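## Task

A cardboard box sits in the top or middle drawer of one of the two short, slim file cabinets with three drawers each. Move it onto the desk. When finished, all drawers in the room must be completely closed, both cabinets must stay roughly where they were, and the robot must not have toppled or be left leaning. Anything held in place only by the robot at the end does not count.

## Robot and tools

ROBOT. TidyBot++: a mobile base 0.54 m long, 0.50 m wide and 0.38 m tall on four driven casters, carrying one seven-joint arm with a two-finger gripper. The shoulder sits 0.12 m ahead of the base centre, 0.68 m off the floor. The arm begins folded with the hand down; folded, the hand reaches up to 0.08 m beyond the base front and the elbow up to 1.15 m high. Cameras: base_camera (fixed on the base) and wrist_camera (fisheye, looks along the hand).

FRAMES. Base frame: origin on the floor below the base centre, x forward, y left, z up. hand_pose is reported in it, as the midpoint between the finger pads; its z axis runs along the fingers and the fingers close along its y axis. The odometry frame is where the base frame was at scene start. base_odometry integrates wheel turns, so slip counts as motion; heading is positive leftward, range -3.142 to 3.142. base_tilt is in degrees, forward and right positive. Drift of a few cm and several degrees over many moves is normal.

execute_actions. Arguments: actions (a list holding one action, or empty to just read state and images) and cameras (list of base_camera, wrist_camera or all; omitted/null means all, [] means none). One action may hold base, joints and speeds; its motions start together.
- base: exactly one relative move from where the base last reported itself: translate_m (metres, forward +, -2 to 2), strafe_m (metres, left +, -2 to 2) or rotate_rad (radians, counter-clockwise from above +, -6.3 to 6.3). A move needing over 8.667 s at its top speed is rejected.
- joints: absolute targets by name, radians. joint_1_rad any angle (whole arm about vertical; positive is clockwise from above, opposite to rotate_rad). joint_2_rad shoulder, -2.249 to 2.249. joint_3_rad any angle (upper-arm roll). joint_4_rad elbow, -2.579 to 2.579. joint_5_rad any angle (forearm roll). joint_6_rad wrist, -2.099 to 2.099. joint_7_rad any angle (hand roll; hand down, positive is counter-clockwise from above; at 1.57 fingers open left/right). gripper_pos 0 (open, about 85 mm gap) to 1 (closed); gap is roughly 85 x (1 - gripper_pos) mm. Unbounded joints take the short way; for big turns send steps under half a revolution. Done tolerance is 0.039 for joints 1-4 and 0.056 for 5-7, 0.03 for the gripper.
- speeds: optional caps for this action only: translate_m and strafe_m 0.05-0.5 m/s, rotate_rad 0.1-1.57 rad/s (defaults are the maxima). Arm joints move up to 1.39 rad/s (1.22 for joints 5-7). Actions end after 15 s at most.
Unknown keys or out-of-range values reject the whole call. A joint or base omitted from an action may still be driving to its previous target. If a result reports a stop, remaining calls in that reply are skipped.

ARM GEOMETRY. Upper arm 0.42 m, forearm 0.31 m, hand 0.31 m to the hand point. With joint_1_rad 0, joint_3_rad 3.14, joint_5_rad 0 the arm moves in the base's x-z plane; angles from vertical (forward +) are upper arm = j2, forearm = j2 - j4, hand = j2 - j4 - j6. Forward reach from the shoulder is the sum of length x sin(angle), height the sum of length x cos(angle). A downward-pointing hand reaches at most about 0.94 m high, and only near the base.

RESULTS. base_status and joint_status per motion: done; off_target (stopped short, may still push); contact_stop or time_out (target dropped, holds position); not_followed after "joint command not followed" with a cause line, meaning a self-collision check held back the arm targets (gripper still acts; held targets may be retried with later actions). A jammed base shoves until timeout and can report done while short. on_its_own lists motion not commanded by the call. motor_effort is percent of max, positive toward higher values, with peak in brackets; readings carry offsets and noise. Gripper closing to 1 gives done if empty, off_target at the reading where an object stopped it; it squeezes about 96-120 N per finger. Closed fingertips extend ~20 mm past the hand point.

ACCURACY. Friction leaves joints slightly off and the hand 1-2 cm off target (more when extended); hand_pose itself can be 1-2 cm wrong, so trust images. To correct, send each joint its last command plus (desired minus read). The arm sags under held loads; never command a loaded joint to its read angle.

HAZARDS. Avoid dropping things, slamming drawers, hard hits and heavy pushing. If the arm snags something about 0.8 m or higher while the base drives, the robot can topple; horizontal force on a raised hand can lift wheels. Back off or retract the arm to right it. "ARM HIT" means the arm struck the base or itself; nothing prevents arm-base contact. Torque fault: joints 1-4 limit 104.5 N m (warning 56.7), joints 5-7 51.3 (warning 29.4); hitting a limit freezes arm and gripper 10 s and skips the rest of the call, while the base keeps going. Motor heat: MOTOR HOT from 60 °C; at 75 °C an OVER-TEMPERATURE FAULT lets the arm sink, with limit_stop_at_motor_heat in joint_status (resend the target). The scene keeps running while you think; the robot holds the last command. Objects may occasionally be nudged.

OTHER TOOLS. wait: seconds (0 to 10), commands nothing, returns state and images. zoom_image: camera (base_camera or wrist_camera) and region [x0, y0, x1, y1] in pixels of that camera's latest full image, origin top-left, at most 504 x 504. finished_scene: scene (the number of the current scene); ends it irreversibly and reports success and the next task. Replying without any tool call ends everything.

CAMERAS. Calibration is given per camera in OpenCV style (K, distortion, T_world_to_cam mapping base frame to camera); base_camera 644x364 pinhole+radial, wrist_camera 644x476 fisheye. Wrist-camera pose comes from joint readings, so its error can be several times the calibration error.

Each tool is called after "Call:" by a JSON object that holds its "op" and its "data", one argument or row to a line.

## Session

Call:
{"op": "execute_actions", "data": {
  "actions": [
    {"joints":{"joint_6_rad":0.25}}
  ]
}}

Scene clock: 1.40 s.
base_odometry: x=+0.000 y=+0.000 heading=+0.000 (m, m, rad; odometry frame)
base_tilt: forward=+0.2 right=+0.3 (deg)
base_status: not commanded
joint_positions: joint_1_rad=+0.026 joint_2_rad=-0.398 joint_3_rad=+3.141 joint_4_rad=-2.498 joint_5_rad=+0.001 joint_6_rad=+0.237 joint_7_rad=+1.629 gripper_pos=+0.000
joint_status: all done
motor_effort: joint_1_rad=-1(1) joint_2_rad=-4(4) joint_3_rad=-1(1) joint_4_rad=+20(20) joint_5_rad=+1(1) joint_6_rad=+7(8) joint_7_rad=-2(1) (%)
hand_pose: x=+0.5252 y=-0.0089 z=+0.8213 quat_wxyz=(+0.025, +0.802, +0.014, +0.596) (m; base frame)
pictures: base_camera, wrist_camera
camera_calibration (this result's frames):
wrist_camera: T_world_to_cam=[[0.109101, -0.984943, 0.134105, -0.169782], [-0.363367, -0.16509, -0.916902, 0.991189], [0.925236, 0.0513059, -0.375908, -0.0394461], [0, 0, 0, 1]] pos_world=[0.415186, -0.00156602, 0.916764]
Images, in order (width x height): base_camera 644x364, wrist_camera 644x476.

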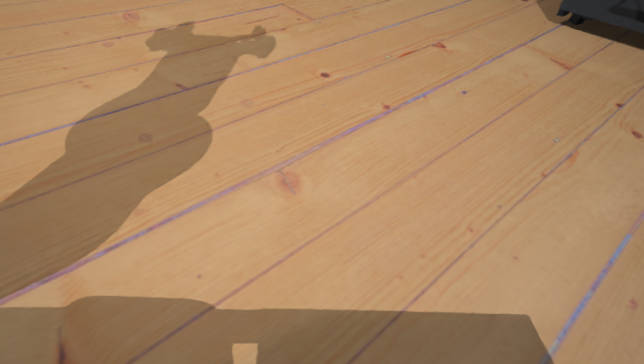

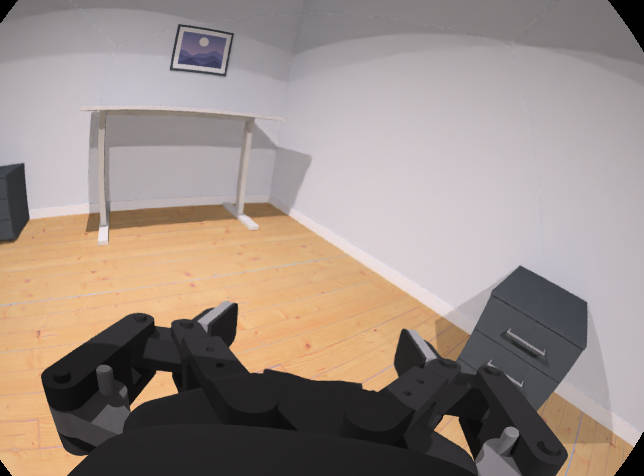

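Call:
{"op": "execute_actions", "data": {
  "actions": [
    {"base":{"rotate_rad":-0.86}}
  ]
}}

Scene clock: 12.50 s.
base_odometry: x=+0.000 y=+0.000 heading=-0.859 (m, m, rad; odometry frame)
base_tilt: forward=+0.2 right=+0.2 (deg)
base_status: done
joint_positions: joint_1_rad=+0.026 joint_2_rad=-0.398 joint_3_rad=+3.142 joint_4_rad=-2.498 joint_5_rad=+0.001 joint_6_rad=+0.237 joint_7_rad=+1.629 gripper_pos=+0.000
joint_status: not commanded
motor_effort: joint_1_rad=+0(2) joint_2_rad=-4(4) joint_3_rad=-1(1) joint_4_rad=+20(20) joint_5_rad=+1(0) joint_6_rad=+7(7) joint_7_rad=-2(1) (%)
hand_pose: x=+0.5252 y=-0.0094 z=+0.8213 quat_wxyz=(+0.026, +0.802, +0.013, +0.596) (m; base frame)
pictures: base_camera, wrist_camera
camera_calibration (this result's frames):
wrist_camera: T_world_to_cam=[[0.107947, -0.98511, 0.13381, -0.169445], [-0.363553, -0.16439, -0.916954, 0.991253], [0.925298, 0.0503354, -0.375885, -0.0394755], [0, 0, 0, 1]] pos_world=[0.415191, -0.00198355, 0.916769]
Images, in order (width x height): base_camera 644x364, wrist_camera 644x476.

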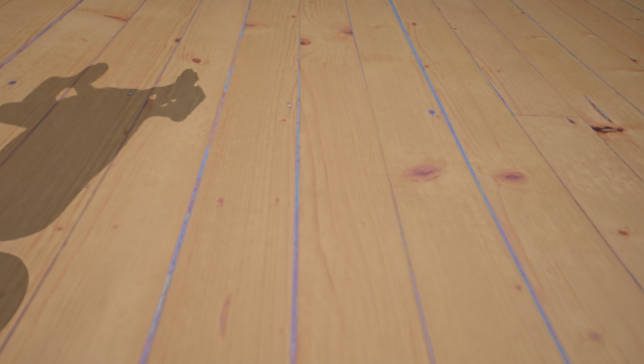

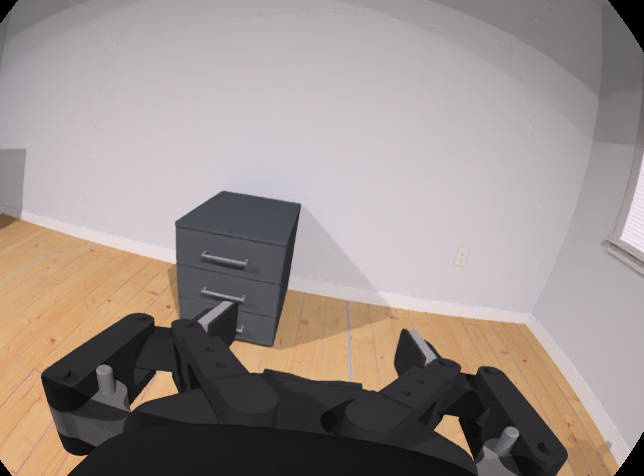

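Call:
{"op": "execute_actions", "data": {
  "actions": [
    {"base":{"rotate_rad":0.035},"joints":{"joint_7_rad":0.0,"joint_6_rad":0.82}}
  ],
  "cameras": []
}}

Call:
{"op": "execute_actions", "data": {
  "actions": [
    {"base":{"strafe_m":0.29},"joints":{"joint_1_rad":0,"joint_2_rad":1.17,"joint_4_rad":-1.6,"gripper_pos":0.3}}
  ],
  "cameras": []
}}

Call:
{"op": "execute_actions", "data": {
  "actions": [
    {"base":{"translate_m":0.27}}
  ]
}}

Scene clock: 21.90 s.
base_odometry: x=+0.000 y=+0.000 heading=-0.825 (m, m, rad; odometry frame)
base_tilt: forward=+0.2 right=+0.3 (deg)
base_status: done
joint_positions: joint_1_rad=+0.026 joint_2_rad=-0.398 joint_3_rad=+3.142 joint_4_rad=-2.498 joint_5_rad=+0.001 joint_6_rad=+0.793 joint_7_rad=+0.000 gripper_pos=+0.000
joint_status: all done
motor_effort: joint_1_rad=-1(1) joint_2_rad=-3(4) joint_3_rad=-1(1) joint_4_rad=+21(21) joint_5_rad=+1(0) joint_6_rad=+7(7) joint_7_rad=-1(0) (%)
hand_pose: x=+0.5277 y=-0.0091 z=+0.9922 quat_wxyz=(-0.554, +0.425, -0.435, +0.569) (m; base frame)
pictures: none
No camera images: the call's "cameras" was empty. Leave "cameras" out to get every camera's image.

Scene clock: 24.70 s.
base_odometry: x=+0.213 y=+0.197 heading=-0.825 (m, m, rad; odometry frame)
base_tilt: forward=+0.3 right=+0.2 (deg)
base_status: done
joint_positions: joint_1_rad=+0.010 joint_2_rad=+1.161 joint_3_rad=+3.140 joint_4_rad=-1.615 joint_5_rad=+0.001 joint_6_rad=+0.793 joint_7_rad=+0.000 gripper_pos=+0.300
joint_status: all done
motor_effort: joint_1_rad=-1(1) joint_2_rad=-39(40) joint_3_rad=-2(1) joint_4_rad=+12(20) joint_5_rad=+1(2) joint_6_rad=+7(7) joint_7_rad=-1(1) (%)
hand_pose: x=+0.9028 y=-0.0053 z=+0.4317 quat_wxyz=(-0.386, +0.589, -0.594, +0.389) (m; base frame)
pictures: none
No camera images: the call's "cameras" was empty. Leave "cameras" out to get every camera's image.

Scene clock: 26.53 s.
base_odometry: x=+0.397 y=-0.002 heading=-0.825 (m, m, rad; odometry frame)
base_tilt: forward=+0.2 right=+0.3 (deg)
base_status: done
joint_positions: joint_1_rad=+0.009 joint_2_rad=+1.161 joint_3_rad=+3.140 joint_4_rad=-1.605 joint_5_rad=+0.001 joint_6_rad=+0.793 joint_7_rad=+0.000 gripper_pos=+0.300
joint_status: not commanded
motor_effort: joint_1_rad=-1(1) joint_2_rad=-39(41) joint_3_rad=-2(3) joint_4_rad=+11(13) joint_5_rad=+1(1) joint_6_rad=+6(6) joint_7_rad=-1(1) (%)
hand_pose: x=+0.9066 y=-0.0049 z=+0.4352 quat_wxyz=(-0.389, +0.587, -0.592, +0.391) (m; base frame)
pictures: base_camera, wrist_camera
camera_calibration (this result's frames):
wrist_camera: T_world_to_cam=[[-0.306094, -0.105177, -0.946173, 0.695179], [-0.111026, 0.99104, -0.0742461, 0.186525], [0.945505, 0.0823238, -0.315029, -0.582353], [0, 0, 0, 1]] pos_world=[0.784117, -0.0637958, 0.488151]
Images, in order (width x height): base_camera 644x364, wrist_camera 644x476.

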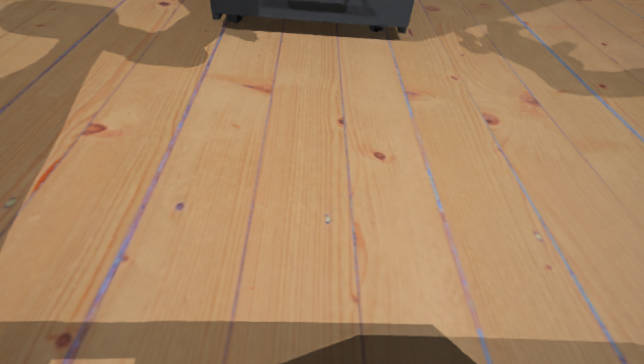

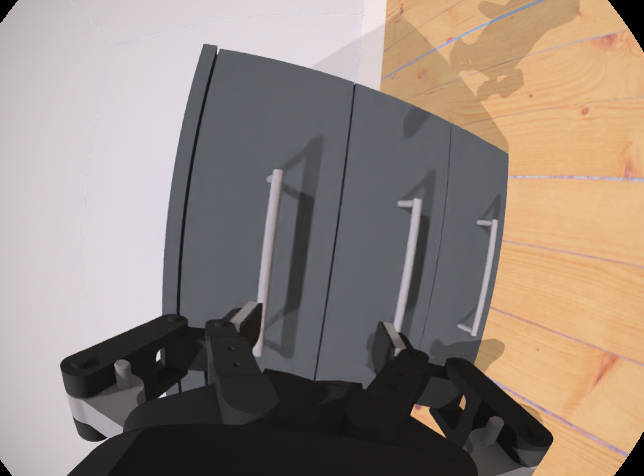

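Call:
{"op": "execute_actions", "data": {
  "actions": [
    {"base":{"translate_m":0.08},"speeds":{"translate_m":0.15}}
  ]
}}

Scene clock: 31.37 s.
base_odometry: x=+0.451 y=-0.060 heading=-0.824 (m, m, rad; odometry frame)
base_tilt: forward=+0.3 right=+0.2 (deg)
base_status: done
joint_positions: joint_1_rad=+0.009 joint_2_rad=+1.161 joint_3_rad=+3.140 joint_4_rad=-1.605 joint_5_rad=+0.001 joint_6_rad=+0.793 joint_7_rad=+0.000 gripper_pos=+0.300
joint_status: not commanded
motor_effort: joint_1_rad=-1(1) joint_2_rad=-38(41) joint_3_rad=-2(3) joint_4_rad=+12(13) joint_5_rad=+1(1) joint_6_rad=+6(7) joint_7_rad=-1(1) (%)
hand_pose: x=+0.9068 y=-0.0045 z=+0.4355 quat_wxyz=(-0.389, +0.588, -0.592, +0.391) (m; base frame)
pictures: base_camera, wrist_camera
camera_calibration (this result's frames):
wrist_camera: T_world_to_cam=[[-0.305488, -0.105333, -0.946352, 0.695045], [-0.111474, 0.990985, -0.0743163, 0.186621], [0.945648, 0.0827912, -0.314476, -0.582911], [0, 0, 0, 1]] pos_world=[0.784361, -0.0634674, 0.488315]
Images, in order (width x height): base_camera 644x364, wrist_camera 644x476.

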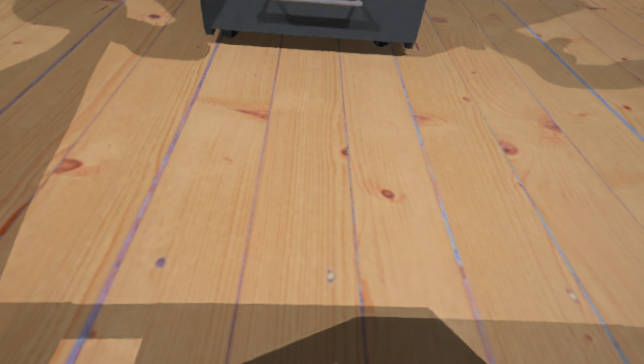

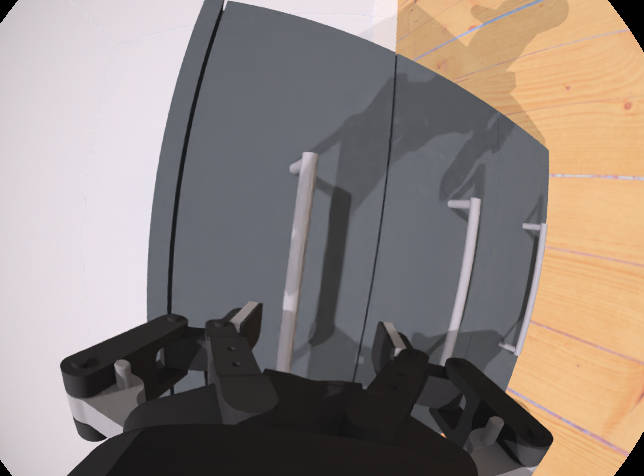

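Similar to the s≈-0.04 view.

Call:
{"op": "execute_actions", "data": {
  "actions": [
    {"base":{"translate_m":0.04},"speeds":{"translate_m":0.1}}
  ],
  "cameras": []
}}

Call:
{"op": "execute_actions", "data": {
  "actions": [
    {"joints":{"gripper_pos":1}}
  ],
  "cameras": ["wrist_camera"]
}}

Scene clock: 35.83 s.
base_odometry: x=+0.479 y=-0.090 heading=-0.824 (m, m, rad; odometry frame)
base_tilt: forward=+0.3 right=+0.2 (deg)
base_status: done
joint_positions: joint_1_rad=+0.008 joint_2_rad=+1.161 joint_3_rad=+3.140 joint_4_rad=-1.604 joint_5_rad=+0.001 joint_6_rad=+0.793 joint_7_rad=+0.000 gripper_pos=+0.300
joint_status: not commanded
motor_effort: joint_1_rad=+0(1) joint_2_rad=-39(40) joint_3_rad=-2(2) joint_4_rad=+11(13) joint_5_rad=+1(1) joint_6_rad=+6(6) joint_7_rad=-1(1) (%)
hand_pose: x=+0.9070 y=-0.0043 z=+0.4356 quat_wxyz=(-0.389, +0.588, -0.592, +0.391) (m; base frame)
pictures: none
No camera images: the call's "cameras" was empty. Leave "cameras" out to get every camera's image.

Scene clock: 36.77 s.
base_odometry: x=+0.479 y=-0.090 heading=-0.824 (m, m, rad; odometry frame)
base_tilt: forward=+0.2 right=+0.3 (deg)
base_status: not commanded
joint_positions: joint_1_rad=+0.008 joint_2_rad=+1.160 joint_3_rad=+3.140 joint_4_rad=-1.604 joint_5_rad=+0.001 joint_6_rad=+0.797 joint_7_rad=+0.000 gripper_pos=+0.928
joint_status: gripper_pos off_target (ended at +0.928, target +1.000)
motor_effort: joint_1_rad=+0(1) joint_2_rad=-37(40) joint_3_rad=-2(2) joint_4_rad=+13(16) joint_5_rad=+0(1) joint_6_rad=+6(8) joint_7_rad=-1(1) (%)
hand_pose: x=+0.9077 y=-0.0043 z=+0.4375 quat_wxyz=(-0.391, +0.587, -0.591, +0.393) (m; base frame)
pictures: wrist_camera
camera_calibration (this result's frames):
wrist_camera: T_world_to_cam=[[-0.300482, -0.105441, -0.947941, 0.693373], [-0.111317, 0.990955, -0.0749401, 0.186816], [0.947269, 0.0830037, -0.309501, -0.586764], [0, 0, 0, 1]] pos_world=[0.784965, -0.0633123, 0.489673]
Images, in order (width x height): wrist_camera 644x476.

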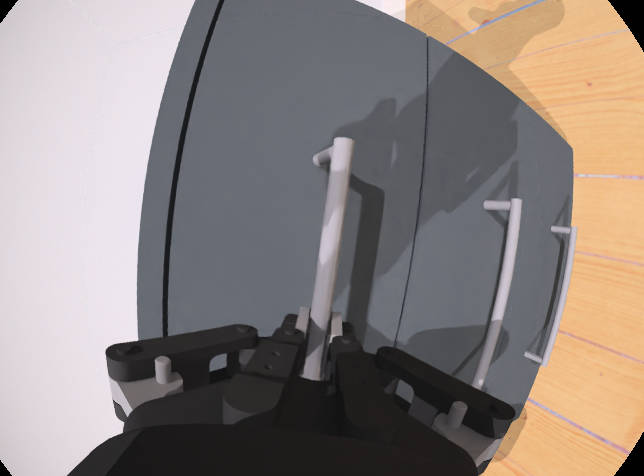

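Call:
{"op": "execute_actions", "data": {
  "actions": [
    {"base":{"translate_m":-0.24},"speeds":{"translate_m":0.12}}
  ]
}}

Call:
{"op": "execute_actions", "data": {
  "actions": [
    {"joints":{"gripper_pos":0.4}}
  ],
  "cameras": []
}}

Call:
{"op": "execute_actions", "data": {
  "actions": [
    {"base":{"translate_m":-0.08}}
  ],
  "cameras": []
}}

Call:
{"op": "execute_actions", "data": {
  "actions": [
    {"joints":{"joint_2_rad":0.75,"joint_4_rad":-1.3,"joint_6_rad":0.0,"joint_7_rad":1.57}}
  ],
  "cameras": ["wrist_camera"]
}}

Scene clock: 47.40 s.
base_odometry: x=+0.316 y=+0.087 heading=-0.824 (m, m, rad; odometry frame)
base_tilt: forward=+0.2 right=+0.2 (deg)
base_status: done
joint_positions: joint_1_rad=+0.004 joint_2_rad=+1.167 joint_3_rad=+3.141 joint_4_rad=-1.592 joint_5_rad=+0.001 joint_6_rad=+0.799 joint_7_rad=+0.000 gripper_pos=+0.928
joint_status: not commanded
motor_effort: joint_1_rad=-3(3) joint_2_rad=-38(44) joint_3_rad=-5(4) joint_4_rad=+11(14) joint_5_rad=+2(0) joint_6_rad=+6(9) joint_7_rad=-2(2) (%)
hand_pose: x=+0.9112 y=-0.0014 z=+0.4373 quat_wxyz=(-0.393, +0.586, -0.588, +0.394) (m; base frame)
pictures: base_camera, wrist_camera
camera_calibration (this result's frames):
wrist_camera: T_world_to_cam=[[-0.293236, -0.107284, -0.950001, 0.688865], [-0.11467, 0.990457, -0.0764571, 0.188005], [0.949138, 0.0865167, -0.30274, -0.595009], [0, 0, 0, 1]] pos_world=[0.788305, -0.0608283, 0.488664]
Images, in order (width x height): base_camera 644x364, wrist_camera 644x476.

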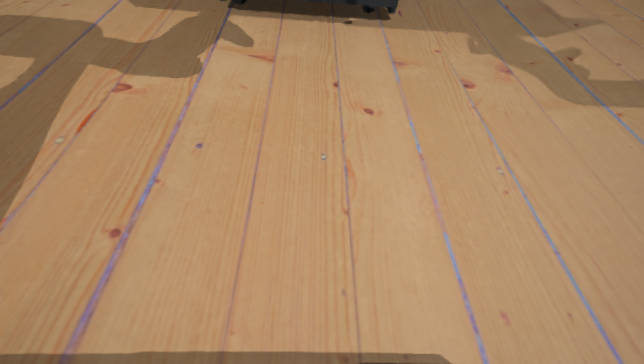

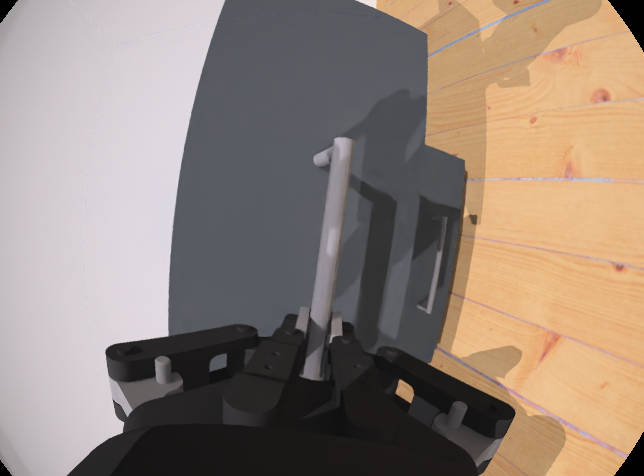

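Scene clock: 48.27 s.
base_odometry: x=+0.316 y=+0.087 heading=-0.824 (m, m, rad; odometry frame)
base_tilt: forward=+0.2 right=+0.2 (deg)
base_status: not commanded
joint_positions: joint_1_rad=+0.002 joint_2_rad=+1.167 joint_3_rad=+3.141 joint_4_rad=-1.592 joint_5_rad=+0.001 joint_6_rad=+0.799 joint_7_rad=+0.000 gripper_pos=+0.400
joint_status: all done
motor_effort: joint_1_rad=-1(3) joint_2_rad=-40(39) joint_3_rad=-2(4) joint_4_rad=+12(12) joint_5_rad=+1(2) joint_6_rad=+7(6) joint_7_rad=+0(2) (%)
hand_pose: x=+0.9112 y=+0.0006 z=+0.4373 quat_wxyz=(-0.394, +0.587, -0.587, +0.394) (m; base frame)
pictures: none
No camera images: the call's "cameras" was empty. Leave "cameras" out to get every camera's image.

Scene clock: 49.40 s.
base_odometry: x=+0.261 y=+0.146 heading=-0.824 (m, m, rad; odometry frame)
base_tilt: forward=+0.3 right=+0.3 (deg)
base_status: done
joint_positions: joint_1_rad=+0.002 joint_2_rad=+1.167 joint_3_rad=+3.141 joint_4_rad=-1.597 joint_5_rad=+0.001 joint_6_rad=+0.799 joint_7_rad=+0.000 gripper_pos=+0.400
joint_status: not commanded
motor_effort: joint_1_rad=-1(1) joint_2_rad=-40(41) joint_3_rad=-2(3) joint_4_rad=+11(13) joint_5_rad=+1(1) joint_6_rad=+6(8) joint_7_rad=-1(1) (%)
hand_pose: x=+0.9094 y=+0.0006 z=+0.4356 quat_wxyz=(-0.392, +0.588, -0.588, +0.393) (m; base frame)
pictures: none
No camera images: the call's "cameras" was empty. Leave "cameras" out to get every camera's image.

Scene clock: 51.37 s.
base_odometry: x=+0.261 y=+0.146 heading=-0.824 (m, m, rad; odometry frame)
base_tilt: forward=+0.3 right=+0.2 (deg)
base_status: not commanded
joint_positions: joint_1_rad=+0.002 joint_2_rad=+0.751 joint_3_rad=+3.141 joint_4_rad=-1.307 joint_5_rad=+0.001 joint_6_rad=+0.034 joint_7_rad=+1.559 gripper_pos=+0.400
joint_status: all done
motor_effort: joint_1_rad=-1(1) joint_2_rad=-39(43) joint_3_rad=-2(2) joint_4_rad=+21(21) joint_5_rad=+1(1) joint_6_rad=+7(7) joint_7_rad=-1(1) (%)
hand_pose: x=+0.9639 y=+0.0003 z=+0.7061 quat_wxyz=(-0.003, +0.848, -0.005, +0.530) (m; base frame)
pictures: wrist_camera
camera_calibration (this result's frames):
wrist_camera: T_world_to_cam=[[0.121827, -0.991398, 0.0478437, -0.144531], [-0.505439, -0.103451, -0.856639, 1.14087], [0.854219, 0.0801793, -0.513694, -0.323349], [0, 0, 0, 1]] pos_world=[0.870461, 0.000662153, 0.81813]
Images, in order (width x height): wrist_camera 644x476.

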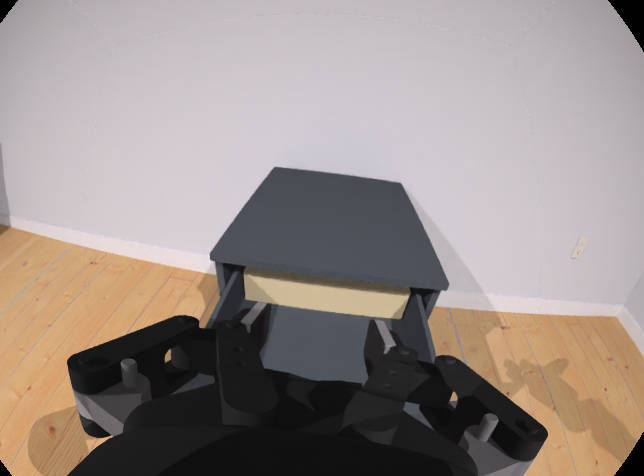

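Call:
{"op": "execute_actions", "data": {
  "actions": [
    {"joints":{"joint_4_rad":-1.1,"joint_6_rad":-0.75}}
  ],
  "cameras": ["wrist_camera"]
}}

Scene clock: 56.30 s.
base_odometry: x=+0.261 y=+0.146 heading=-0.824 (m, m, rad; odometry frame)
base_tilt: forward=+0.2 right=+0.2 (deg)
base_status: not commanded
joint_positions: joint_1_rad=+0.002 joint_2_rad=+0.751 joint_3_rad=+3.141 joint_4_rad=-1.114 joint_5_rad=+0.001 joint_6_rad=-0.726 joint_7_rad=+1.559 gripper_pos=+0.400
joint_status: all done
motor_effort: joint_1_rad=+0(1) joint_2_rad=-38(39) joint_3_rad=-2(2) joint_4_rad=+19(21) joint_5_rad=+1(1) joint_6_rad=+4(6) joint_7_rad=-1(1) (%)
hand_pose: x=+0.8700 y=+0.0002 z=+0.6330 quat_wxyz=(-0.001, +0.962, -0.006, +0.272) (m; base frame)
pictures: wrist_camera
camera_calibration (this result's frames):
wrist_camera: T_world_to_cam=[[0.127894, -0.991464, -0.0253508, -0.0886049], [-0.886529, -0.102824, -0.451103, 1.1056], [0.444645, 0.0801677, -0.892112, 0.315222], [0, 0, 0, 1]] pos_world=[0.851316, 0.000563, 0.777706]
Images, in order (width x height): wrist_camera 644x476.

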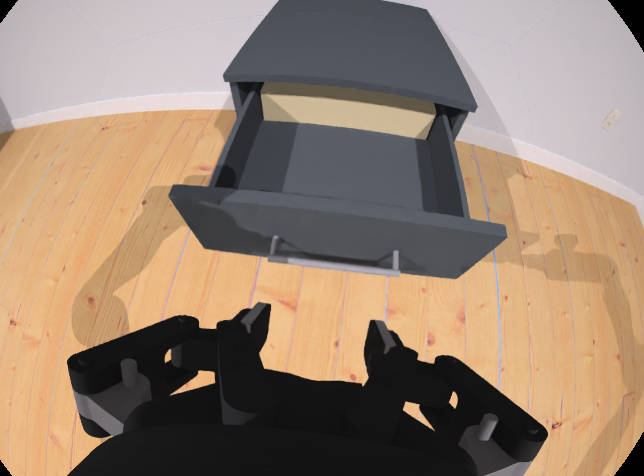

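Call:
{"op": "execute_actions", "data": {
  "actions": [
    {"joints":{"joint_2_rad":0.95,"joint_4_rad":-0.6,"joint_6_rad":-0.95}}
  ],
  "cameras": ["wrist_camera"]
}}

Scene clock: 61.90 s.
base_odometry: x=+0.261 y=+0.146 heading=-0.824 (m, m, rad; odometry frame)
base_tilt: forward=+0.2 right=+0.2 (deg)
base_status: not commanded
joint_positions: joint_1_rad=+0.002 joint_2_rad=+0.932 joint_3_rad=+3.141 joint_4_rad=-0.614 joint_5_rad=+0.001 joint_6_rad=-0.915 joint_7_rad=+1.559 gripper_pos=+0.400
joint_status: all done
motor_effort: joint_1_rad=-1(0) joint_2_rad=-44(45) joint_3_rad=-2(2) joint_4_rad=+21(21) joint_5_rad=+1(1) joint_6_rad=+4(5) joint_7_rad=-1(1) (%)
hand_pose: x=+0.9669 y=+0.0000 z=+0.6988 quat_wxyz=(-0.002, +0.943, -0.006, +0.334) (m; base frame)
pictures: wrist_camera
camera_calibration (this result's frames):
wrist_camera: T_world_to_cam=[[0.129783, -0.991506, -0.00849348, -0.113181], [-0.82078, -0.102622, -0.561951, 1.23504], [0.556306, 0.0799027, -0.827127, 0.177484], [0, 0, 0, 1]] pos_world=[0.929653, 0.000341279, 0.839874]
Images, in order (width x height): wrist_camera 644x476.

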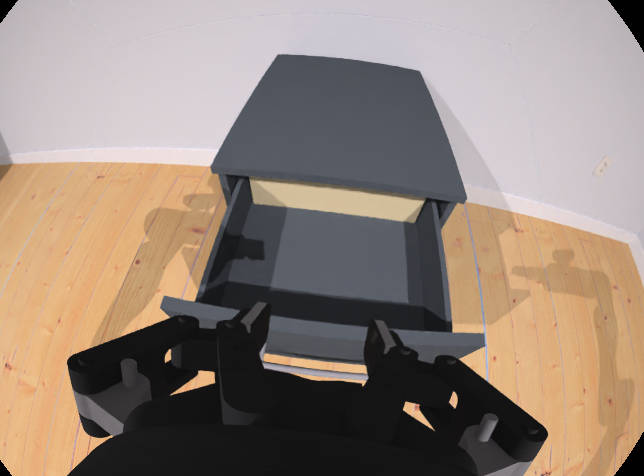

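Call:
{"op": "execute_actions", "data": {
  "actions": [
    {"joints":{"joint_2_rad":0.8,"joint_4_rad":-1.62,"joint_6_rad":0.2,"gripper_pos":1}}
  ],
  "cameras": []
}}

Call:
{"op": "execute_actions", "data": {
  "actions": [
    {"joints":{"joint_2_rad":1.11,"joint_6_rad":0.82}}
  ],
  "cameras": []
}}

Call:
{"op": "execute_actions", "data": {
  "actions": [
    {"base":{"translate_m":0.315},"speeds":{"translate_m":0.11}}
  ],
  "cameras": ["wrist_camera"]
}}

Scene clock: 70.60 s.
base_odometry: x=+0.261 y=+0.146 heading=-0.824 (m, m, rad; odometry frame)
base_tilt: forward=+0.2 right=+0.2 (deg)
base_status: not commanded
joint_positions: joint_1_rad=+0.002 joint_2_rad=+0.821 joint_3_rad=+3.141 joint_4_rad=-1.608 joint_5_rad=+0.001 joint_6_rad=+0.167 joint_7_rad=+1.559 gripper_pos=+0.999
joint_status: all done
motor_effort: joint_1_rad=-1(1) joint_2_rad=-37(43) joint_3_rad=-2(2) joint_4_rad=+16(21) joint_5_rad=+1(1) joint_6_rad=+5(6) joint_7_rad=-1(1) (%)
hand_pose: x=+0.8725 y=+0.0005 z=+0.5325 quat_wxyz=(-0.002, +0.905, -0.006, +0.426) (m; base frame)
pictures: none
No camera images: the call's "cameras" was empty. Leave "cameras" out to get every camera's image.

Scene clock: 72.07 s.
base_odometry: x=+0.261 y=+0.146 heading=-0.824 (m, m, rad; odometry frame)
base_tilt: forward=+0.2 right=+0.3 (deg)
base_status: not commanded
joint_positions: joint_1_rad=+0.002 joint_2_rad=+1.111 joint_3_rad=+3.141 joint_4_rad=-1.613 joint_5_rad=+0.001 joint_6_rad=+0.787 joint_7_rad=+1.559 gripper_pos=+0.999
joint_status: all done
motor_effort: joint_1_rad=-1(0) joint_2_rad=-39(42) joint_3_rad=-2(2) joint_4_rad=+12(16) joint_5_rad=+1(1) joint_6_rad=+8(8) joint_7_rad=-1(1) (%)
hand_pose: x=+0.9142 y=+0.0006 z=+0.4699 quat_wxyz=(-0.003, +0.824, -0.005, +0.567) (m; base frame)
pictures: none
No camera images: the call's "cameras" was empty. Leave "cameras" out to get every camera's image.

Scene clock: 75.50 s.
base_odometry: x=+0.475 y=-0.085 heading=-0.823 (m, m, rad; odometry frame)
base_tilt: forward=+0.3 right=+0.2 (deg)
base_status: done
joint_positions: joint_1_rad=+0.002 joint_2_rad=+1.110 joint_3_rad=+3.141 joint_4_rad=-1.621 joint_5_rad=+0.001 joint_6_rad=+0.788 joint_7_rad=+1.559 gripper_pos=+0.999
joint_status: not commanded
motor_effort: joint_1_rad=-1(1) joint_2_rad=-38(42) joint_3_rad=-2(3) joint_4_rad=+12(19) joint_5_rad=+1(1) joint_6_rad=+7(8) joint_7_rad=-1(1) (%)
hand_pose: x=+0.9113 y=+0.0006 z=+0.4674 quat_wxyz=(-0.003, +0.826, -0.005, +0.564) (m; base frame)
pictures: wrist_camera
camera_calibration (this result's frames):
wrist_camera: T_world_to_cam=[[0.117915, -0.99139, 0.0569427, -0.127126], [-0.435002, -0.103117, -0.894506, 0.863276], [0.892675, 0.0807059, -0.443415, -0.468984], [0, 0, 0, 1]] pos_world=[0.809167, 0.000836997, 0.571489]
Images, in order (width x height): wrist_camera 644x476.

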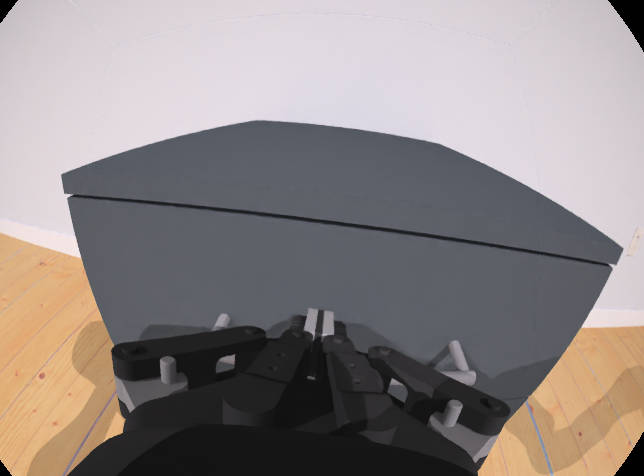

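Call:
{"op": "execute_actions", "data": {
  "actions": [
    {"base":{"translate_m":0.025},"speeds":{"translate_m":0.05}}
  ],
  "cameras": []
}}

Call:
{"op": "execute_actions", "data": {
  "actions": [
    {"base":{"translate_m":-0.14}}
  ],
  "cameras": []
}}

Call:
{"op": "execute_actions", "data": {
  "actions": [
    {"joints":{"joint_2_rad":1.555,"joint_4_rad":-1.185,"joint_6_rad":0.75,"joint_7_rad":0,"gripper_pos":0.3}}
  ],
  "cameras": ["wrist_camera"]
}}

Scene clock: 85.07 s.
base_odometry: x=+0.492 y=-0.104 heading=-0.823 (m, m, rad; odometry frame)
base_tilt: forward=+0.2 right=+0.3 (deg)
base_status: done
joint_positions: joint_1_rad=+0.002 joint_2_rad=+1.108 joint_3_rad=+3.141 joint_4_rad=-1.645 joint_5_rad=+0.001 joint_6_rad=+0.789 joint_7_rad=+1.559 gripper_pos=+0.999
joint_status: not commanded
motor_effort: joint_1_rad=+0(2) joint_2_rad=-40(41) joint_3_rad=-2(4) joint_4_rad=+16(21) joint_5_rad=+1(0) joint_6_rad=+8(9) joint_7_rad=-1(1) (%)
hand_pose: x=+0.9020 y=+0.0006 z=+0.4589 quat_wxyz=(-0.003, +0.832, -0.005, +0.555) (m; base frame)
pictures: none
No camera images: the call's "cameras" was empty. Leave "cameras" out to get every camera's image.

Scene clock: 86.47 s.
base_odometry: x=+0.397 y=-0.001 heading=-0.823 (m, m, rad; odometry frame)
base_tilt: forward=+0.2 right=+0.2 (deg)
base_status: done
joint_positions: joint_1_rad=+0.003 joint_2_rad=+1.108 joint_3_rad=+3.141 joint_4_rad=-1.618 joint_5_rad=+0.001 joint_6_rad=+0.789 joint_7_rad=+1.559 gripper_pos=+0.999
joint_status: not commanded
motor_effort: joint_1_rad=-1(5) joint_2_rad=-39(42) joint_3_rad=-2(5) joint_4_rad=+13(16) joint_5_rad=+1(2) joint_6_rad=+7(8) joint_7_rad=-1(1) (%)
hand_pose: x=+0.9131 y=-0.0004 z=+0.4704 quat_wxyz=(-0.003, +0.824, -0.006, +0.566) (m; base frame)
pictures: none
No camera images: the call's "cameras" was empty. Leave "cameras" out to get every camera's image.

Scene clock: 88.67 s.
base_odometry: x=+0.397 y=-0.001 heading=-0.823 (m, m, rad; odometry frame)
base_tilt: forward=+0.2 right=+0.2 (deg)
base_status: not commanded
joint_positions: joint_1_rad=+0.003 joint_2_rad=+1.547 joint_3_rad=+3.141 joint_4_rad=-1.197 joint_5_rad=+0.001 joint_6_rad=+0.781 joint_7_rad=+0.012 gripper_pos=+0.300
joint_status: all done
motor_effort: joint_1_rad=-1(0) joint_2_rad=-42(45) joint_3_rad=-2(2) joint_4_rad=+12(12) joint_5_rad=+1(0) joint_6_rad=+7(7) joint_7_rad=-1(1) (%)
hand_pose: x=+0.9489 y=-0.0005 z=+0.2827 quat_wxyz=(-0.390, +0.591, -0.585, +0.396) (m; base frame)
pictures: wrist_camera
camera_calibration (this result's frames):
wrist_camera: T_world_to_cam=[[-0.295653, -0.119141, -0.947837, 0.554795], [-0.120396, 0.988928, -0.0867513, 0.188024], [0.947678, 0.0884675, -0.306723, -0.675125], [0, 0, 0, 1]] pos_world=[0.826465, -0.0601169, 0.335089]
Images, in order (width x height): wrist_camera 644x476.

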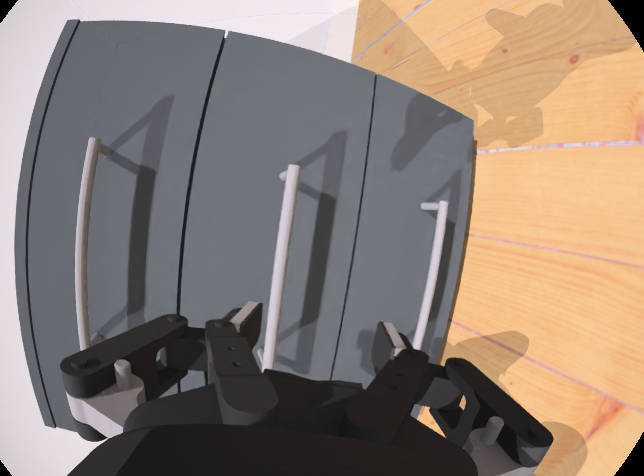

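Consistent with s≈-0.08.

Call:
{"op": "execute_actions", "data": {
  "actions": [
    {"base":{"translate_m":0.08},"speeds":{"translate_m":0.1}}
  ],
  "cameras": []
}}

Call:
{"op": "execute_actions", "data": {
  "actions": [
    {"joints":{"gripper_pos":1}}
  ],
  "cameras": ["wrist_camera"]
}}

Scene clock: 95.60 s.
base_odometry: x=+0.452 y=-0.060 heading=-0.822 (m, m, rad; odometry frame)
base_tilt: forward=+0.2 right=+0.3 (deg)
base_status: done
joint_positions: joint_1_rad=+0.003 joint_2_rad=+1.547 joint_3_rad=+3.141 joint_4_rad=-1.193 joint_5_rad=+0.001 joint_6_rad=+0.781 joint_7_rad=+0.012 gripper_pos=+0.300
joint_status: not commanded
motor_effort: joint_1_rad=-1(1) joint_2_rad=-41(43) joint_3_rad=-2(3) joint_4_rad=+12(13) joint_5_rad=+1(1) joint_6_rad=+7(7) joint_7_rad=-1(1) (%)
hand_pose: x=+0.9506 y=-0.0005 z=+0.2844 quat_wxyz=(-0.392, +0.590, -0.584, +0.397) (m; base frame)
pictures: none
No camera images: the call's "cameras" was empty. Leave "cameras" out to get every camera's image.

Scene clock: 96.53 s.
base_odometry: x=+0.452 y=-0.059 heading=-0.822 (m, m, rad; odometry frame)
base_tilt: forward=+0.3 right=+0.3 (deg)
base_status: not commanded
joint_positions: joint_1_rad=+0.003 joint_2_rad=+1.546 joint_3_rad=+3.141 joint_4_rad=-1.193 joint_5_rad=+0.001 joint_6_rad=+0.781 joint_7_rad=+0.012 gripper_pos=+0.934
joint_status: gripper_pos off_target (ended at +0.934, target +1.000)
motor_effort: joint_1_rad=+0(1) joint_2_rad=-40(43) joint_3_rad=-2(2) joint_4_rad=+14(16) joint_5_rad=+1(0) joint_6_rad=+5(7) joint_7_rad=-1(1) (%)
hand_pose: x=+0.9509 y=-0.0004 z=+0.2851 quat_wxyz=(-0.392, +0.590, -0.584, +0.397) (m; base frame)
pictures: wrist_camera
camera_calibration (this result's frames):
wrist_camera: T_world_to_cam=[[-0.29101, -0.119195, -0.949266, 0.55373], [-0.12011, 0.98891, -0.0873514, 0.188275], [0.949151, 0.0885965, -0.302099, -0.679079], [0, 0, 0, 1]] pos_world=[0.828303, -0.0600216, 0.336934]
Images, in order (width x height): wrist_camera 644x476.

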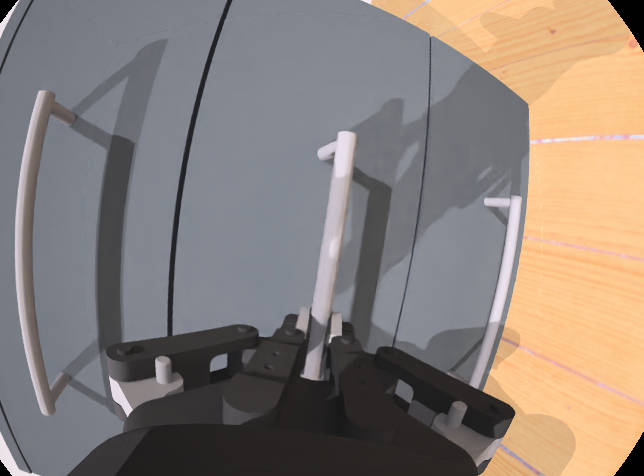

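Call:
{"op": "execute_actions", "data": {
  "actions": [
    {"base":{"translate_m":-0.27},"speeds":{"translate_m":0.12}}
  ],
  "cameras": []
}}

Call:
{"op": "execute_actions", "data": {
  "actions": [
    {"joints":{"gripper_pos":0.4}}
  ],
  "cameras": []
}}

Call:
{"op": "execute_actions", "data": {
  "actions": [
    {"base":{"translate_m":-0.08}}
  ],
  "cameras": []
}}

Call:
{"op": "execute_actions", "data": {
  "actions": [
    {"joints":{"joint_2_rad":1.1,"joint_6_rad":0.3,"joint_7_rad":1.57}}
  ],
  "cameras": []
}}

Call:
{"op": "execute_actions", "data": {
  "actions": [
    {"joints":{"joint_4_rad":-0.6,"joint_6_rad":-1.0}}
  ],
  "cameras": ["wrist_camera"]
}}

Scene clock: 105.93 s.
base_odometry: x=+0.268 y=+0.139 heading=-0.822 (m, m, rad; odometry frame)
base_tilt: forward=+0.2 right=+0.3 (deg)
base_status: done
joint_positions: joint_1_rad=+0.000 joint_2_rad=+1.551 joint_3_rad=+3.141 joint_4_rad=-1.179 joint_5_rad=+0.001 joint_6_rad=+0.774 joint_7_rad=+0.012 gripper_pos=+0.934
joint_status: not commanded
motor_effort: joint_1_rad=-2(3) joint_2_rad=-42(47) joint_3_rad=-3(4) joint_4_rad=+12(14) joint_5_rad=+1(2) joint_6_rad=+6(10) joint_7_rad=-1(1) (%)
hand_pose: x=+0.9539 y=+0.0014 z=+0.2851 quat_wxyz=(-0.393, +0.590, -0.583, +0.397) (m; base frame)
pictures: none
No camera images: the call's "cameras" was empty. Leave "cameras" out to get every camera's image.

Scene clock: 106.80 s.
base_odometry: x=+0.268 y=+0.139 heading=-0.822 (m, m, rad; odometry frame)
base_tilt: forward=+0.2 right=+0.3 (deg)
base_status: not commanded
joint_positions: joint_1_rad=+0.000 joint_2_rad=+1.551 joint_3_rad=+3.141 joint_4_rad=-1.179 joint_5_rad=+0.001 joint_6_rad=+0.774 joint_7_rad=+0.012 gripper_pos=+0.400
joint_status: all done
motor_effort: joint_1_rad=-1(2) joint_2_rad=-42(44) joint_3_rad=-2(3) joint_4_rad=+12(12) joint_5_rad=+1(2) joint_6_rad=+7(7) joint_7_rad=+0(1) (%)
hand_pose: x=+0.9539 y=+0.0015 z=+0.2851 quat_wxyz=(-0.393, +0.590, -0.583, +0.397) (m; base frame)
pictures: none
No camera images: the call's "cameras" was empty. Leave "cameras" out to get every camera's image.

Scene clock: 107.93 s.
base_odometry: x=+0.213 y=+0.198 heading=-0.822 (m, m, rad; odometry frame)
base_tilt: forward=+0.3 right=+0.2 (deg)
base_status: done
joint_positions: joint_1_rad=+0.000 joint_2_rad=+1.551 joint_3_rad=+3.141 joint_4_rad=-1.182 joint_5_rad=+0.001 joint_6_rad=+0.774 joint_7_rad=+0.012 gripper_pos=+0.400
joint_status: not commanded
motor_effort: joint_1_rad=-1(1) joint_2_rad=-43(43) joint_3_rad=-2(3) joint_4_rad=+12(14) joint_5_rad=+1(1) joint_6_rad=+7(7) joint_7_rad=-1(1) (%)
hand_pose: x=+0.9527 y=+0.0015 z=+0.2839 quat_wxyz=(-0.392, +0.591, -0.583, +0.396) (m; base frame)
pictures: none
No camera images: the call's "cameras" was empty. Leave "cameras" out to get every camera's image.

Scene clock: 109.90 s.
base_odometry: x=+0.213 y=+0.198 heading=-0.822 (m, m, rad; odometry frame)
base_tilt: forward=+0.1 right=+0.2 (deg)
base_status: not commanded
joint_positions: joint_1_rad=+0.000 joint_2_rad=+1.102 joint_3_rad=+3.141 joint_4_rad=-1.182 joint_5_rad=+0.001 joint_6_rad=+0.335 joint_7_rad=+1.557 gripper_pos=+0.400
joint_status: all done
motor_effort: joint_1_rad=-1(1) joint_2_rad=-44(46) joint_3_rad=-2(2) joint_4_rad=+18(19) joint_5_rad=+1(1) joint_6_rad=+7(8) joint_7_rad=-1(0) (%)
hand_pose: x=+1.0212 y=+0.0014 z=+0.5509 quat_wxyz=(-0.004, +0.828, -0.005, +0.561) (m; base frame)
pictures: none
No camera images: the call's "cameras" was empty. Leave "cameras" out to get every camera's image.

Scene clock: 111.80 s.
base_odometry: x=+0.213 y=+0.198 heading=-0.822 (m, m, rad; odometry frame)
base_tilt: forward=+0.2 right=+0.3 (deg)
base_status: not commanded
joint_positions: joint_1_rad=+0.000 joint_2_rad=+1.102 joint_3_rad=+3.141 joint_4_rad=-0.612 joint_5_rad=+0.001 joint_6_rad=-0.970 joint_7_rad=+1.557 gripper_pos=+0.400
joint_status: all done
motor_effort: joint_1_rad=-1(1) joint_2_rad=-46(46) joint_3_rad=-2(2) joint_4_rad=+19(20) joint_5_rad=+1(1) joint_6_rad=+3(7) joint_7_rad=+0(2) (%)
hand_pose: x=+0.9430 y=+0.0011 z=+0.5477 quat_wxyz=(-0.001, +0.974, -0.006, +0.227) (m; base frame)
pictures: wrist_camera
camera_calibration (this result's frames):
wrist_camera: T_world_to_cam=[[0.124696, -0.99147, -0.0379328, -0.0893374], [-0.924878, -0.102309, -0.366243, 1.12155], [0.359238, 0.0807522, -0.929746, 0.307682], [0, 0, 0, 1]] pos_world=[0.937906, 0.00132317, 0.693438]
Images, in order (width x height): wrist_camera 644x476.

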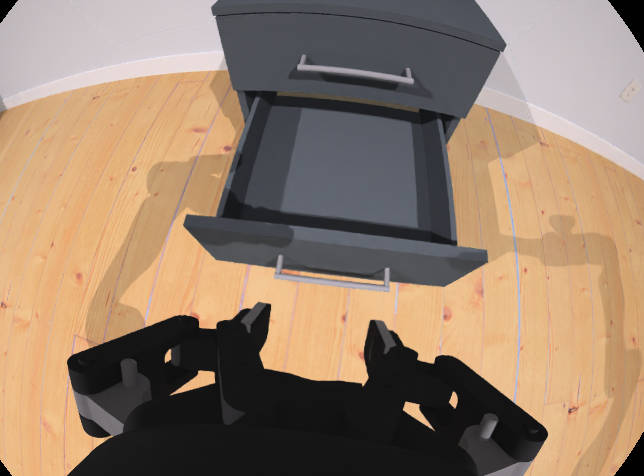

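Call:
{"op": "execute_actions", "data": {
  "actions": [
    {"joints":{"joint_4_rad":-1.2,"joint_6_rad":0.3,"gripper_pos":1}}
  ],
  "cameras": []
}}

Call:
{"op": "execute_actions", "data": {
  "actions": [
    {"joints":{"joint_2_rad":1.505,"joint_6_rad":0.81}}
  ],
  "cameras": []
}}

Call:
{"op": "execute_actions", "data": {
  "actions": [
    {"base":{"translate_m":0.33},"speeds":{"translate_m":0.11}}
  ],
  "cameras": ["wrist_camera"]
}}

Scene clock: 121.03 s.
base_odometry: x=+0.213 y=+0.198 heading=-0.822 (m, m, rad; odometry frame)
base_tilt: forward=+0.2 right=+0.3 (deg)
base_status: not commanded
joint_positions: joint_1_rad=+0.000 joint_2_rad=+1.102 joint_3_rad=+3.141 joint_4_rad=-1.188 joint_5_rad=+0.001 joint_6_rad=+0.270 joint_7_rad=+1.557 gripper_pos=+0.999
joint_status: all done
motor_effort: joint_1_rad=+0(1) joint_2_rad=-44(45) joint_3_rad=-2(2) joint_4_rad=+18(21) joint_5_rad=+1(1) joint_6_rad=+6(6) joint_7_rad=-1(0) (%)
hand_pose: x=+1.0113 y=+0.0014 z=+0.5296 quat_wxyz=(-0.004, +0.847, -0.005, +0.532) (m; base frame)
pictures: none
No camera images: the call's "cameras" was empty. Leave "cameras" out to get every camera's image.

Scene clock: 122.80 s.
base_odometry: x=+0.213 y=+0.198 heading=-0.822 (m, m, rad; odometry frame)
base_tilt: forward=+0.3 right=+0.2 (deg)
base_status: not commanded
joint_positions: joint_1_rad=+0.000 joint_2_rad=+1.507 joint_3_rad=+3.141 joint_4_rad=-1.200 joint_5_rad=+0.001 joint_6_rad=+0.777 joint_7_rad=+1.557 gripper_pos=+0.999
joint_status: all done
motor_effort: joint_1_rad=+0(1) joint_2_rad=-43(48) joint_3_rad=-2(2) joint_4_rad=+13(18) joint_5_rad=+1(1) joint_6_rad=+7(8) joint_7_rad=-1(1) (%)
hand_pose: x=+0.9629 y=+0.0015 z=+0.3145 quat_wxyz=(-0.004, +0.822, -0.005, +0.570) (m; base frame)
pictures: none
No camera images: the call's "cameras" was empty. Leave "cameras" out to get every camera's image.

Scene clock: 126.37 s.
base_odometry: x=+0.438 y=-0.044 heading=-0.822 (m, m, rad; odometry frame)
base_tilt: forward=+0.3 right=+0.2 (deg)
base_status: done
joint_positions: joint_1_rad=+0.000 joint_2_rad=+1.507 joint_3_rad=+3.141 joint_4_rad=-1.201 joint_5_rad=+0.001 joint_6_rad=+0.778 joint_7_rad=+1.557 gripper_pos=+0.999
joint_status: not commanded
motor_effort: joint_1_rad=-1(2) joint_2_rad=-42(45) joint_3_rad=-2(3) joint_4_rad=+12(18) joint_5_rad=+1(1) joint_6_rad=+7(8) joint_7_rad=-1(0) (%)
hand_pose: x=+0.9622 y=+0.0015 z=+0.3137 quat_wxyz=(-0.004, +0.822, -0.005, +0.569) (m; base frame)
pictures: wrist_camera
camera_calibration (this result's frames):
wrist_camera: T_world_to_cam=[[0.117782, -0.991394, 0.0571477, -0.123402], [-0.423792, -0.102226, -0.899972, 0.738951], [0.898069, 0.0817822, -0.432185, -0.591366], [0, 0, 0, 1]] pos_world=[0.858783, 0.00156313, 0.416508]
Images, in order (width x height): wrist_camera 644x476.

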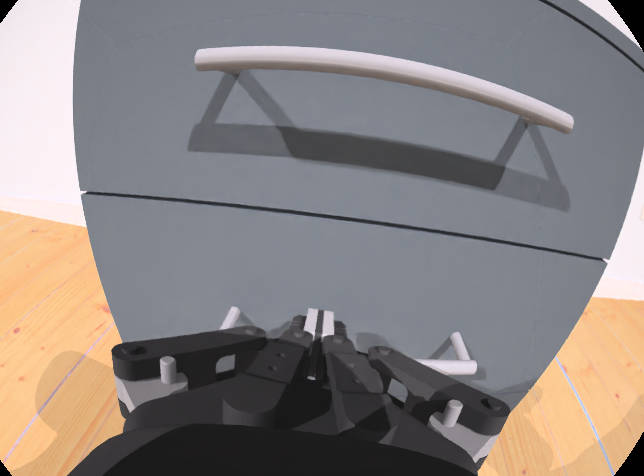

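Call:
{"op": "execute_actions", "data": {
  "actions": [
    {"base":{"translate_m":0.028},"speeds":{"translate_m":0.05}}
  ],
  "cameras": []
}}

Call:
{"op": "execute_actions", "data": {
  "actions": [
    {"base":{"translate_m":-0.6}}
  ],
  "cameras": ["wrist_camera"]
}}

Call:
{"op": "execute_actions", "data": {
  "actions": [
    {"base":{"rotate_rad":1.57},"joints":{"joint_2_rad":0.6,"joint_4_rad":-1.61,"joint_6_rad":0.4,"gripper_pos":0.3}}
  ]
}}

Scene clock: 138.73 s.
base_odometry: x=+0.457 y=-0.065 heading=-0.821 (m, m, rad; odometry frame)
base_tilt: forward=+0.3 right=+0.2 (deg)
base_status: done
joint_positions: joint_1_rad=+0.000 joint_2_rad=+1.507 joint_3_rad=+3.141 joint_4_rad=-1.208 joint_5_rad=+0.001 joint_6_rad=+0.779 joint_7_rad=+1.557 gripper_pos=+0.999
joint_status: not commanded
motor_effort: joint_1_rad=+0(3) joint_2_rad=-46(46) joint_3_rad=-2(3) joint_4_rad=+16(21) joint_5_rad=+1(0) joint_6_rad=+9(9) joint_7_rad=-1(1) (%)
hand_pose: x=+0.9598 y=+0.0015 z=+0.3111 quat_wxyz=(-0.004, +0.824, -0.005, +0.567) (m; base frame)
pictures: none
No camera images: the call's "cameras" was empty. Leave "cameras" out to get every camera's image.

Scene clock: 141.47 s.
base_odometry: x=+0.048 y=+0.375 heading=-0.821 (m, m, rad; odometry frame)
base_tilt: forward=+0.2 right=+0.3 (deg)
base_status: done
joint_positions: joint_1_rad=+0.002 joint_2_rad=+1.507 joint_3_rad=+3.141 joint_4_rad=-1.200 joint_5_rad=+0.001 joint_6_rad=+0.779 joint_7_rad=+1.557 gripper_pos=+0.999
joint_status: not commanded
motor_effort: joint_1_rad=-1(6) joint_2_rad=-44(45) joint_3_rad=-2(4) joint_4_rad=+13(15) joint_5_rad=+1(1) joint_6_rad=+7(8) joint_7_rad=-1(2) (%)
hand_pose: x=+0.9628 y=+0.0001 z=+0.3145 quat_wxyz=(-0.004, +0.822, -0.006, +0.570) (m; base frame)
pictures: wrist_camera
camera_calibration (this result's frames):
wrist_camera: T_world_to_cam=[[0.116053, -0.991583, 0.0573987, -0.123287], [-0.422037, -0.101542, -0.900874, 0.738409], [0.89912, 0.0803249, -0.430269, -0.593001], [0, 0, 0, 1]] pos_world=[0.859123, 0.00036345, 0.41714]
Images, in order (width x height): wrist_camera 644x476.

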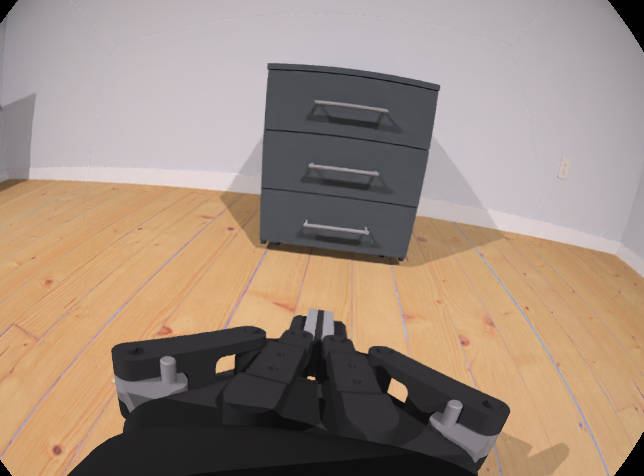

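Scene clock: 144.13 s.
base_odometry: x=+0.048 y=+0.375 heading=+0.749 (m, m, rad; odometry frame)
base_tilt: forward=+0.3 right=+0.2 (deg)
base_status: done
joint_positions: joint_1_rad=-0.003 joint_2_rad=+0.613 joint_3_rad=+3.133 joint_4_rad=-1.596 joint_5_rad=+0.001 joint_6_rad=+0.434 joint_7_rad=+1.557 gripper_pos=+0.300
joint_status: all done
motor_effort: joint_1_rad=-1(8) joint_2_rad=-35(45) joint_3_rad=-2(4) joint_4_rad=+20(20) joint_5_rad=+1(1) joint_6_rad=+7(7) joint_7_rad=-1(1) (%)
hand_pose: x=+0.9181 y=+0.0096 z=+0.7755 quat_wxyz=(-0.010, +0.775, -0.002, +0.631) (m; base frame)
pictures: base_camera, wrist_camera
camera_calibration (this result's frames):
wrist_camera: T_world_to_cam=[[0.118145, -0.990501, 0.0703472, -0.147155], [-0.277984, -0.101002, -0.955261, 1.04578], [0.953292, 0.0933038, -0.287277, -0.516025], [0, 0, 0, 1]] pos_world=[0.800018, 0.00801518, 0.861098]
Images, in order (width x height): base_camera 644x364, wrist_camera 644x476.

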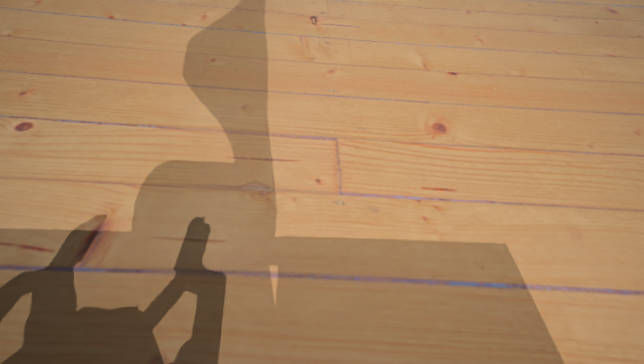

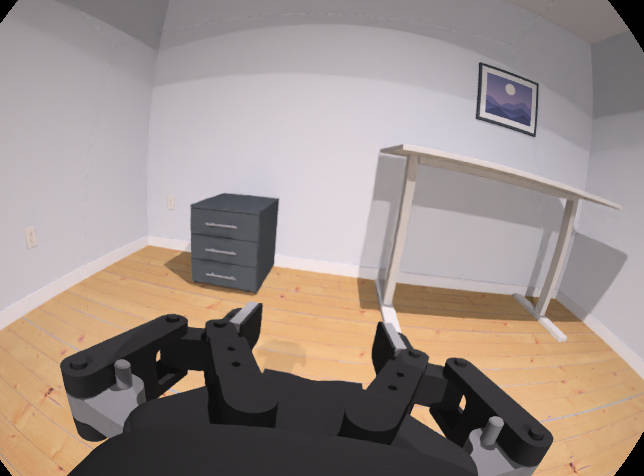

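Call:
{"op": "execute_actions", "data": {
  "actions": [
    {"base":{"strafe_m":0.665},"joints":{"joint_2_rad":1.17,"joint_4_rad":-1.61,"joint_6_rad":0.82,"joint_7_rad":0}}
  ],
  "cameras": []
}}

Call:
{"op": "execute_actions", "data": {
  "actions": [
    {"base":{"translate_m":1.2}}
  ]
}}

Scene clock: 156.43 s.
base_odometry: x=-0.405 y=+0.861 heading=+0.750 (m, m, rad; odometry frame)
base_tilt: forward=+0.2 right=+0.2 (deg)
base_status: done
joint_positions: joint_1_rad=-0.003 joint_2_rad=+1.168 joint_3_rad=+3.138 joint_4_rad=-1.601 joint_5_rad=+0.001 joint_6_rad=+0.786 joint_7_rad=+0.015 gripper_pos=+0.300
joint_status: all done
motor_effort: joint_1_rad=-1(4) joint_2_rad=-39(42) joint_3_rad=-2(4) joint_4_rad=+12(19) joint_5_rad=+1(0) joint_6_rad=+7(8) joint_7_rad=-1(0) (%)
hand_pose: x=+0.9055 y=+0.0055 z=+0.4290 quat_wxyz=(-0.386, +0.597, -0.586, +0.388) (m; base frame)
pictures: none
No camera images: the call's "cameras" was empty. Leave "cameras" out to get every camera's image.

Scene clock: 160.17 s.
base_odometry: x=+0.473 y=+1.680 heading=+0.750 (m, m, rad; odometry frame)
base_tilt: forward=+0.2 right=+0.2 (deg)
base_status: done
joint_positions: joint_1_rad=-0.002 joint_2_rad=+1.168 joint_3_rad=+3.138 joint_4_rad=-1.603 joint_5_rad=+0.001 joint_6_rad=+0.788 joint_7_rad=+0.015 gripper_pos=+0.300
joint_status: not commanded
motor_effort: joint_1_rad=-1(2) joint_2_rad=-39(40) joint_3_rad=-2(3) joint_4_rad=+12(13) joint_5_rad=+1(1) joint_6_rad=+6(7) joint_7_rad=-1(1) (%)
hand_pose: x=+0.9051 y=+0.0054 z=+0.4290 quat_wxyz=(-0.386, +0.597, -0.586, +0.388) (m; base frame)
pictures: base_camera, wrist_camera
camera_calibration (this result's frames):
wrist_camera: T_world_to_cam=[[-0.313579, -0.122133, -0.941675, 0.694806], [-0.130019, 0.987876, -0.0848283, 0.197507], [0.940619, 0.095835, -0.325657, -0.574822], [0, 0, 0, 1]] pos_world=[0.784244, -0.0551659, 0.483841]
Images, in order (width x height): base_camera 644x364, wrist_camera 644x476.

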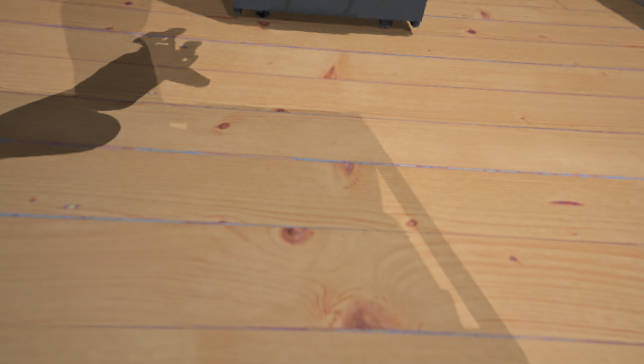

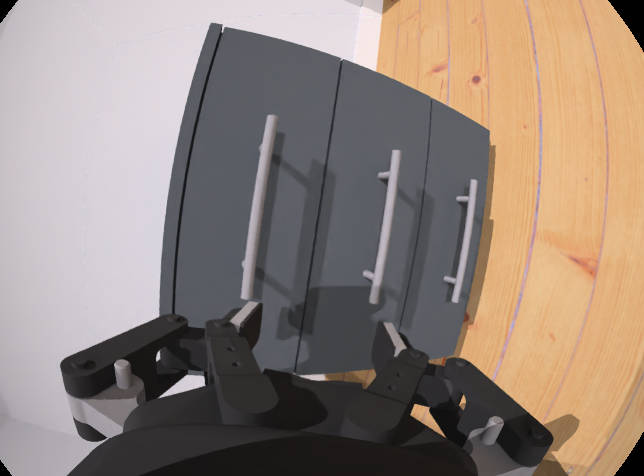

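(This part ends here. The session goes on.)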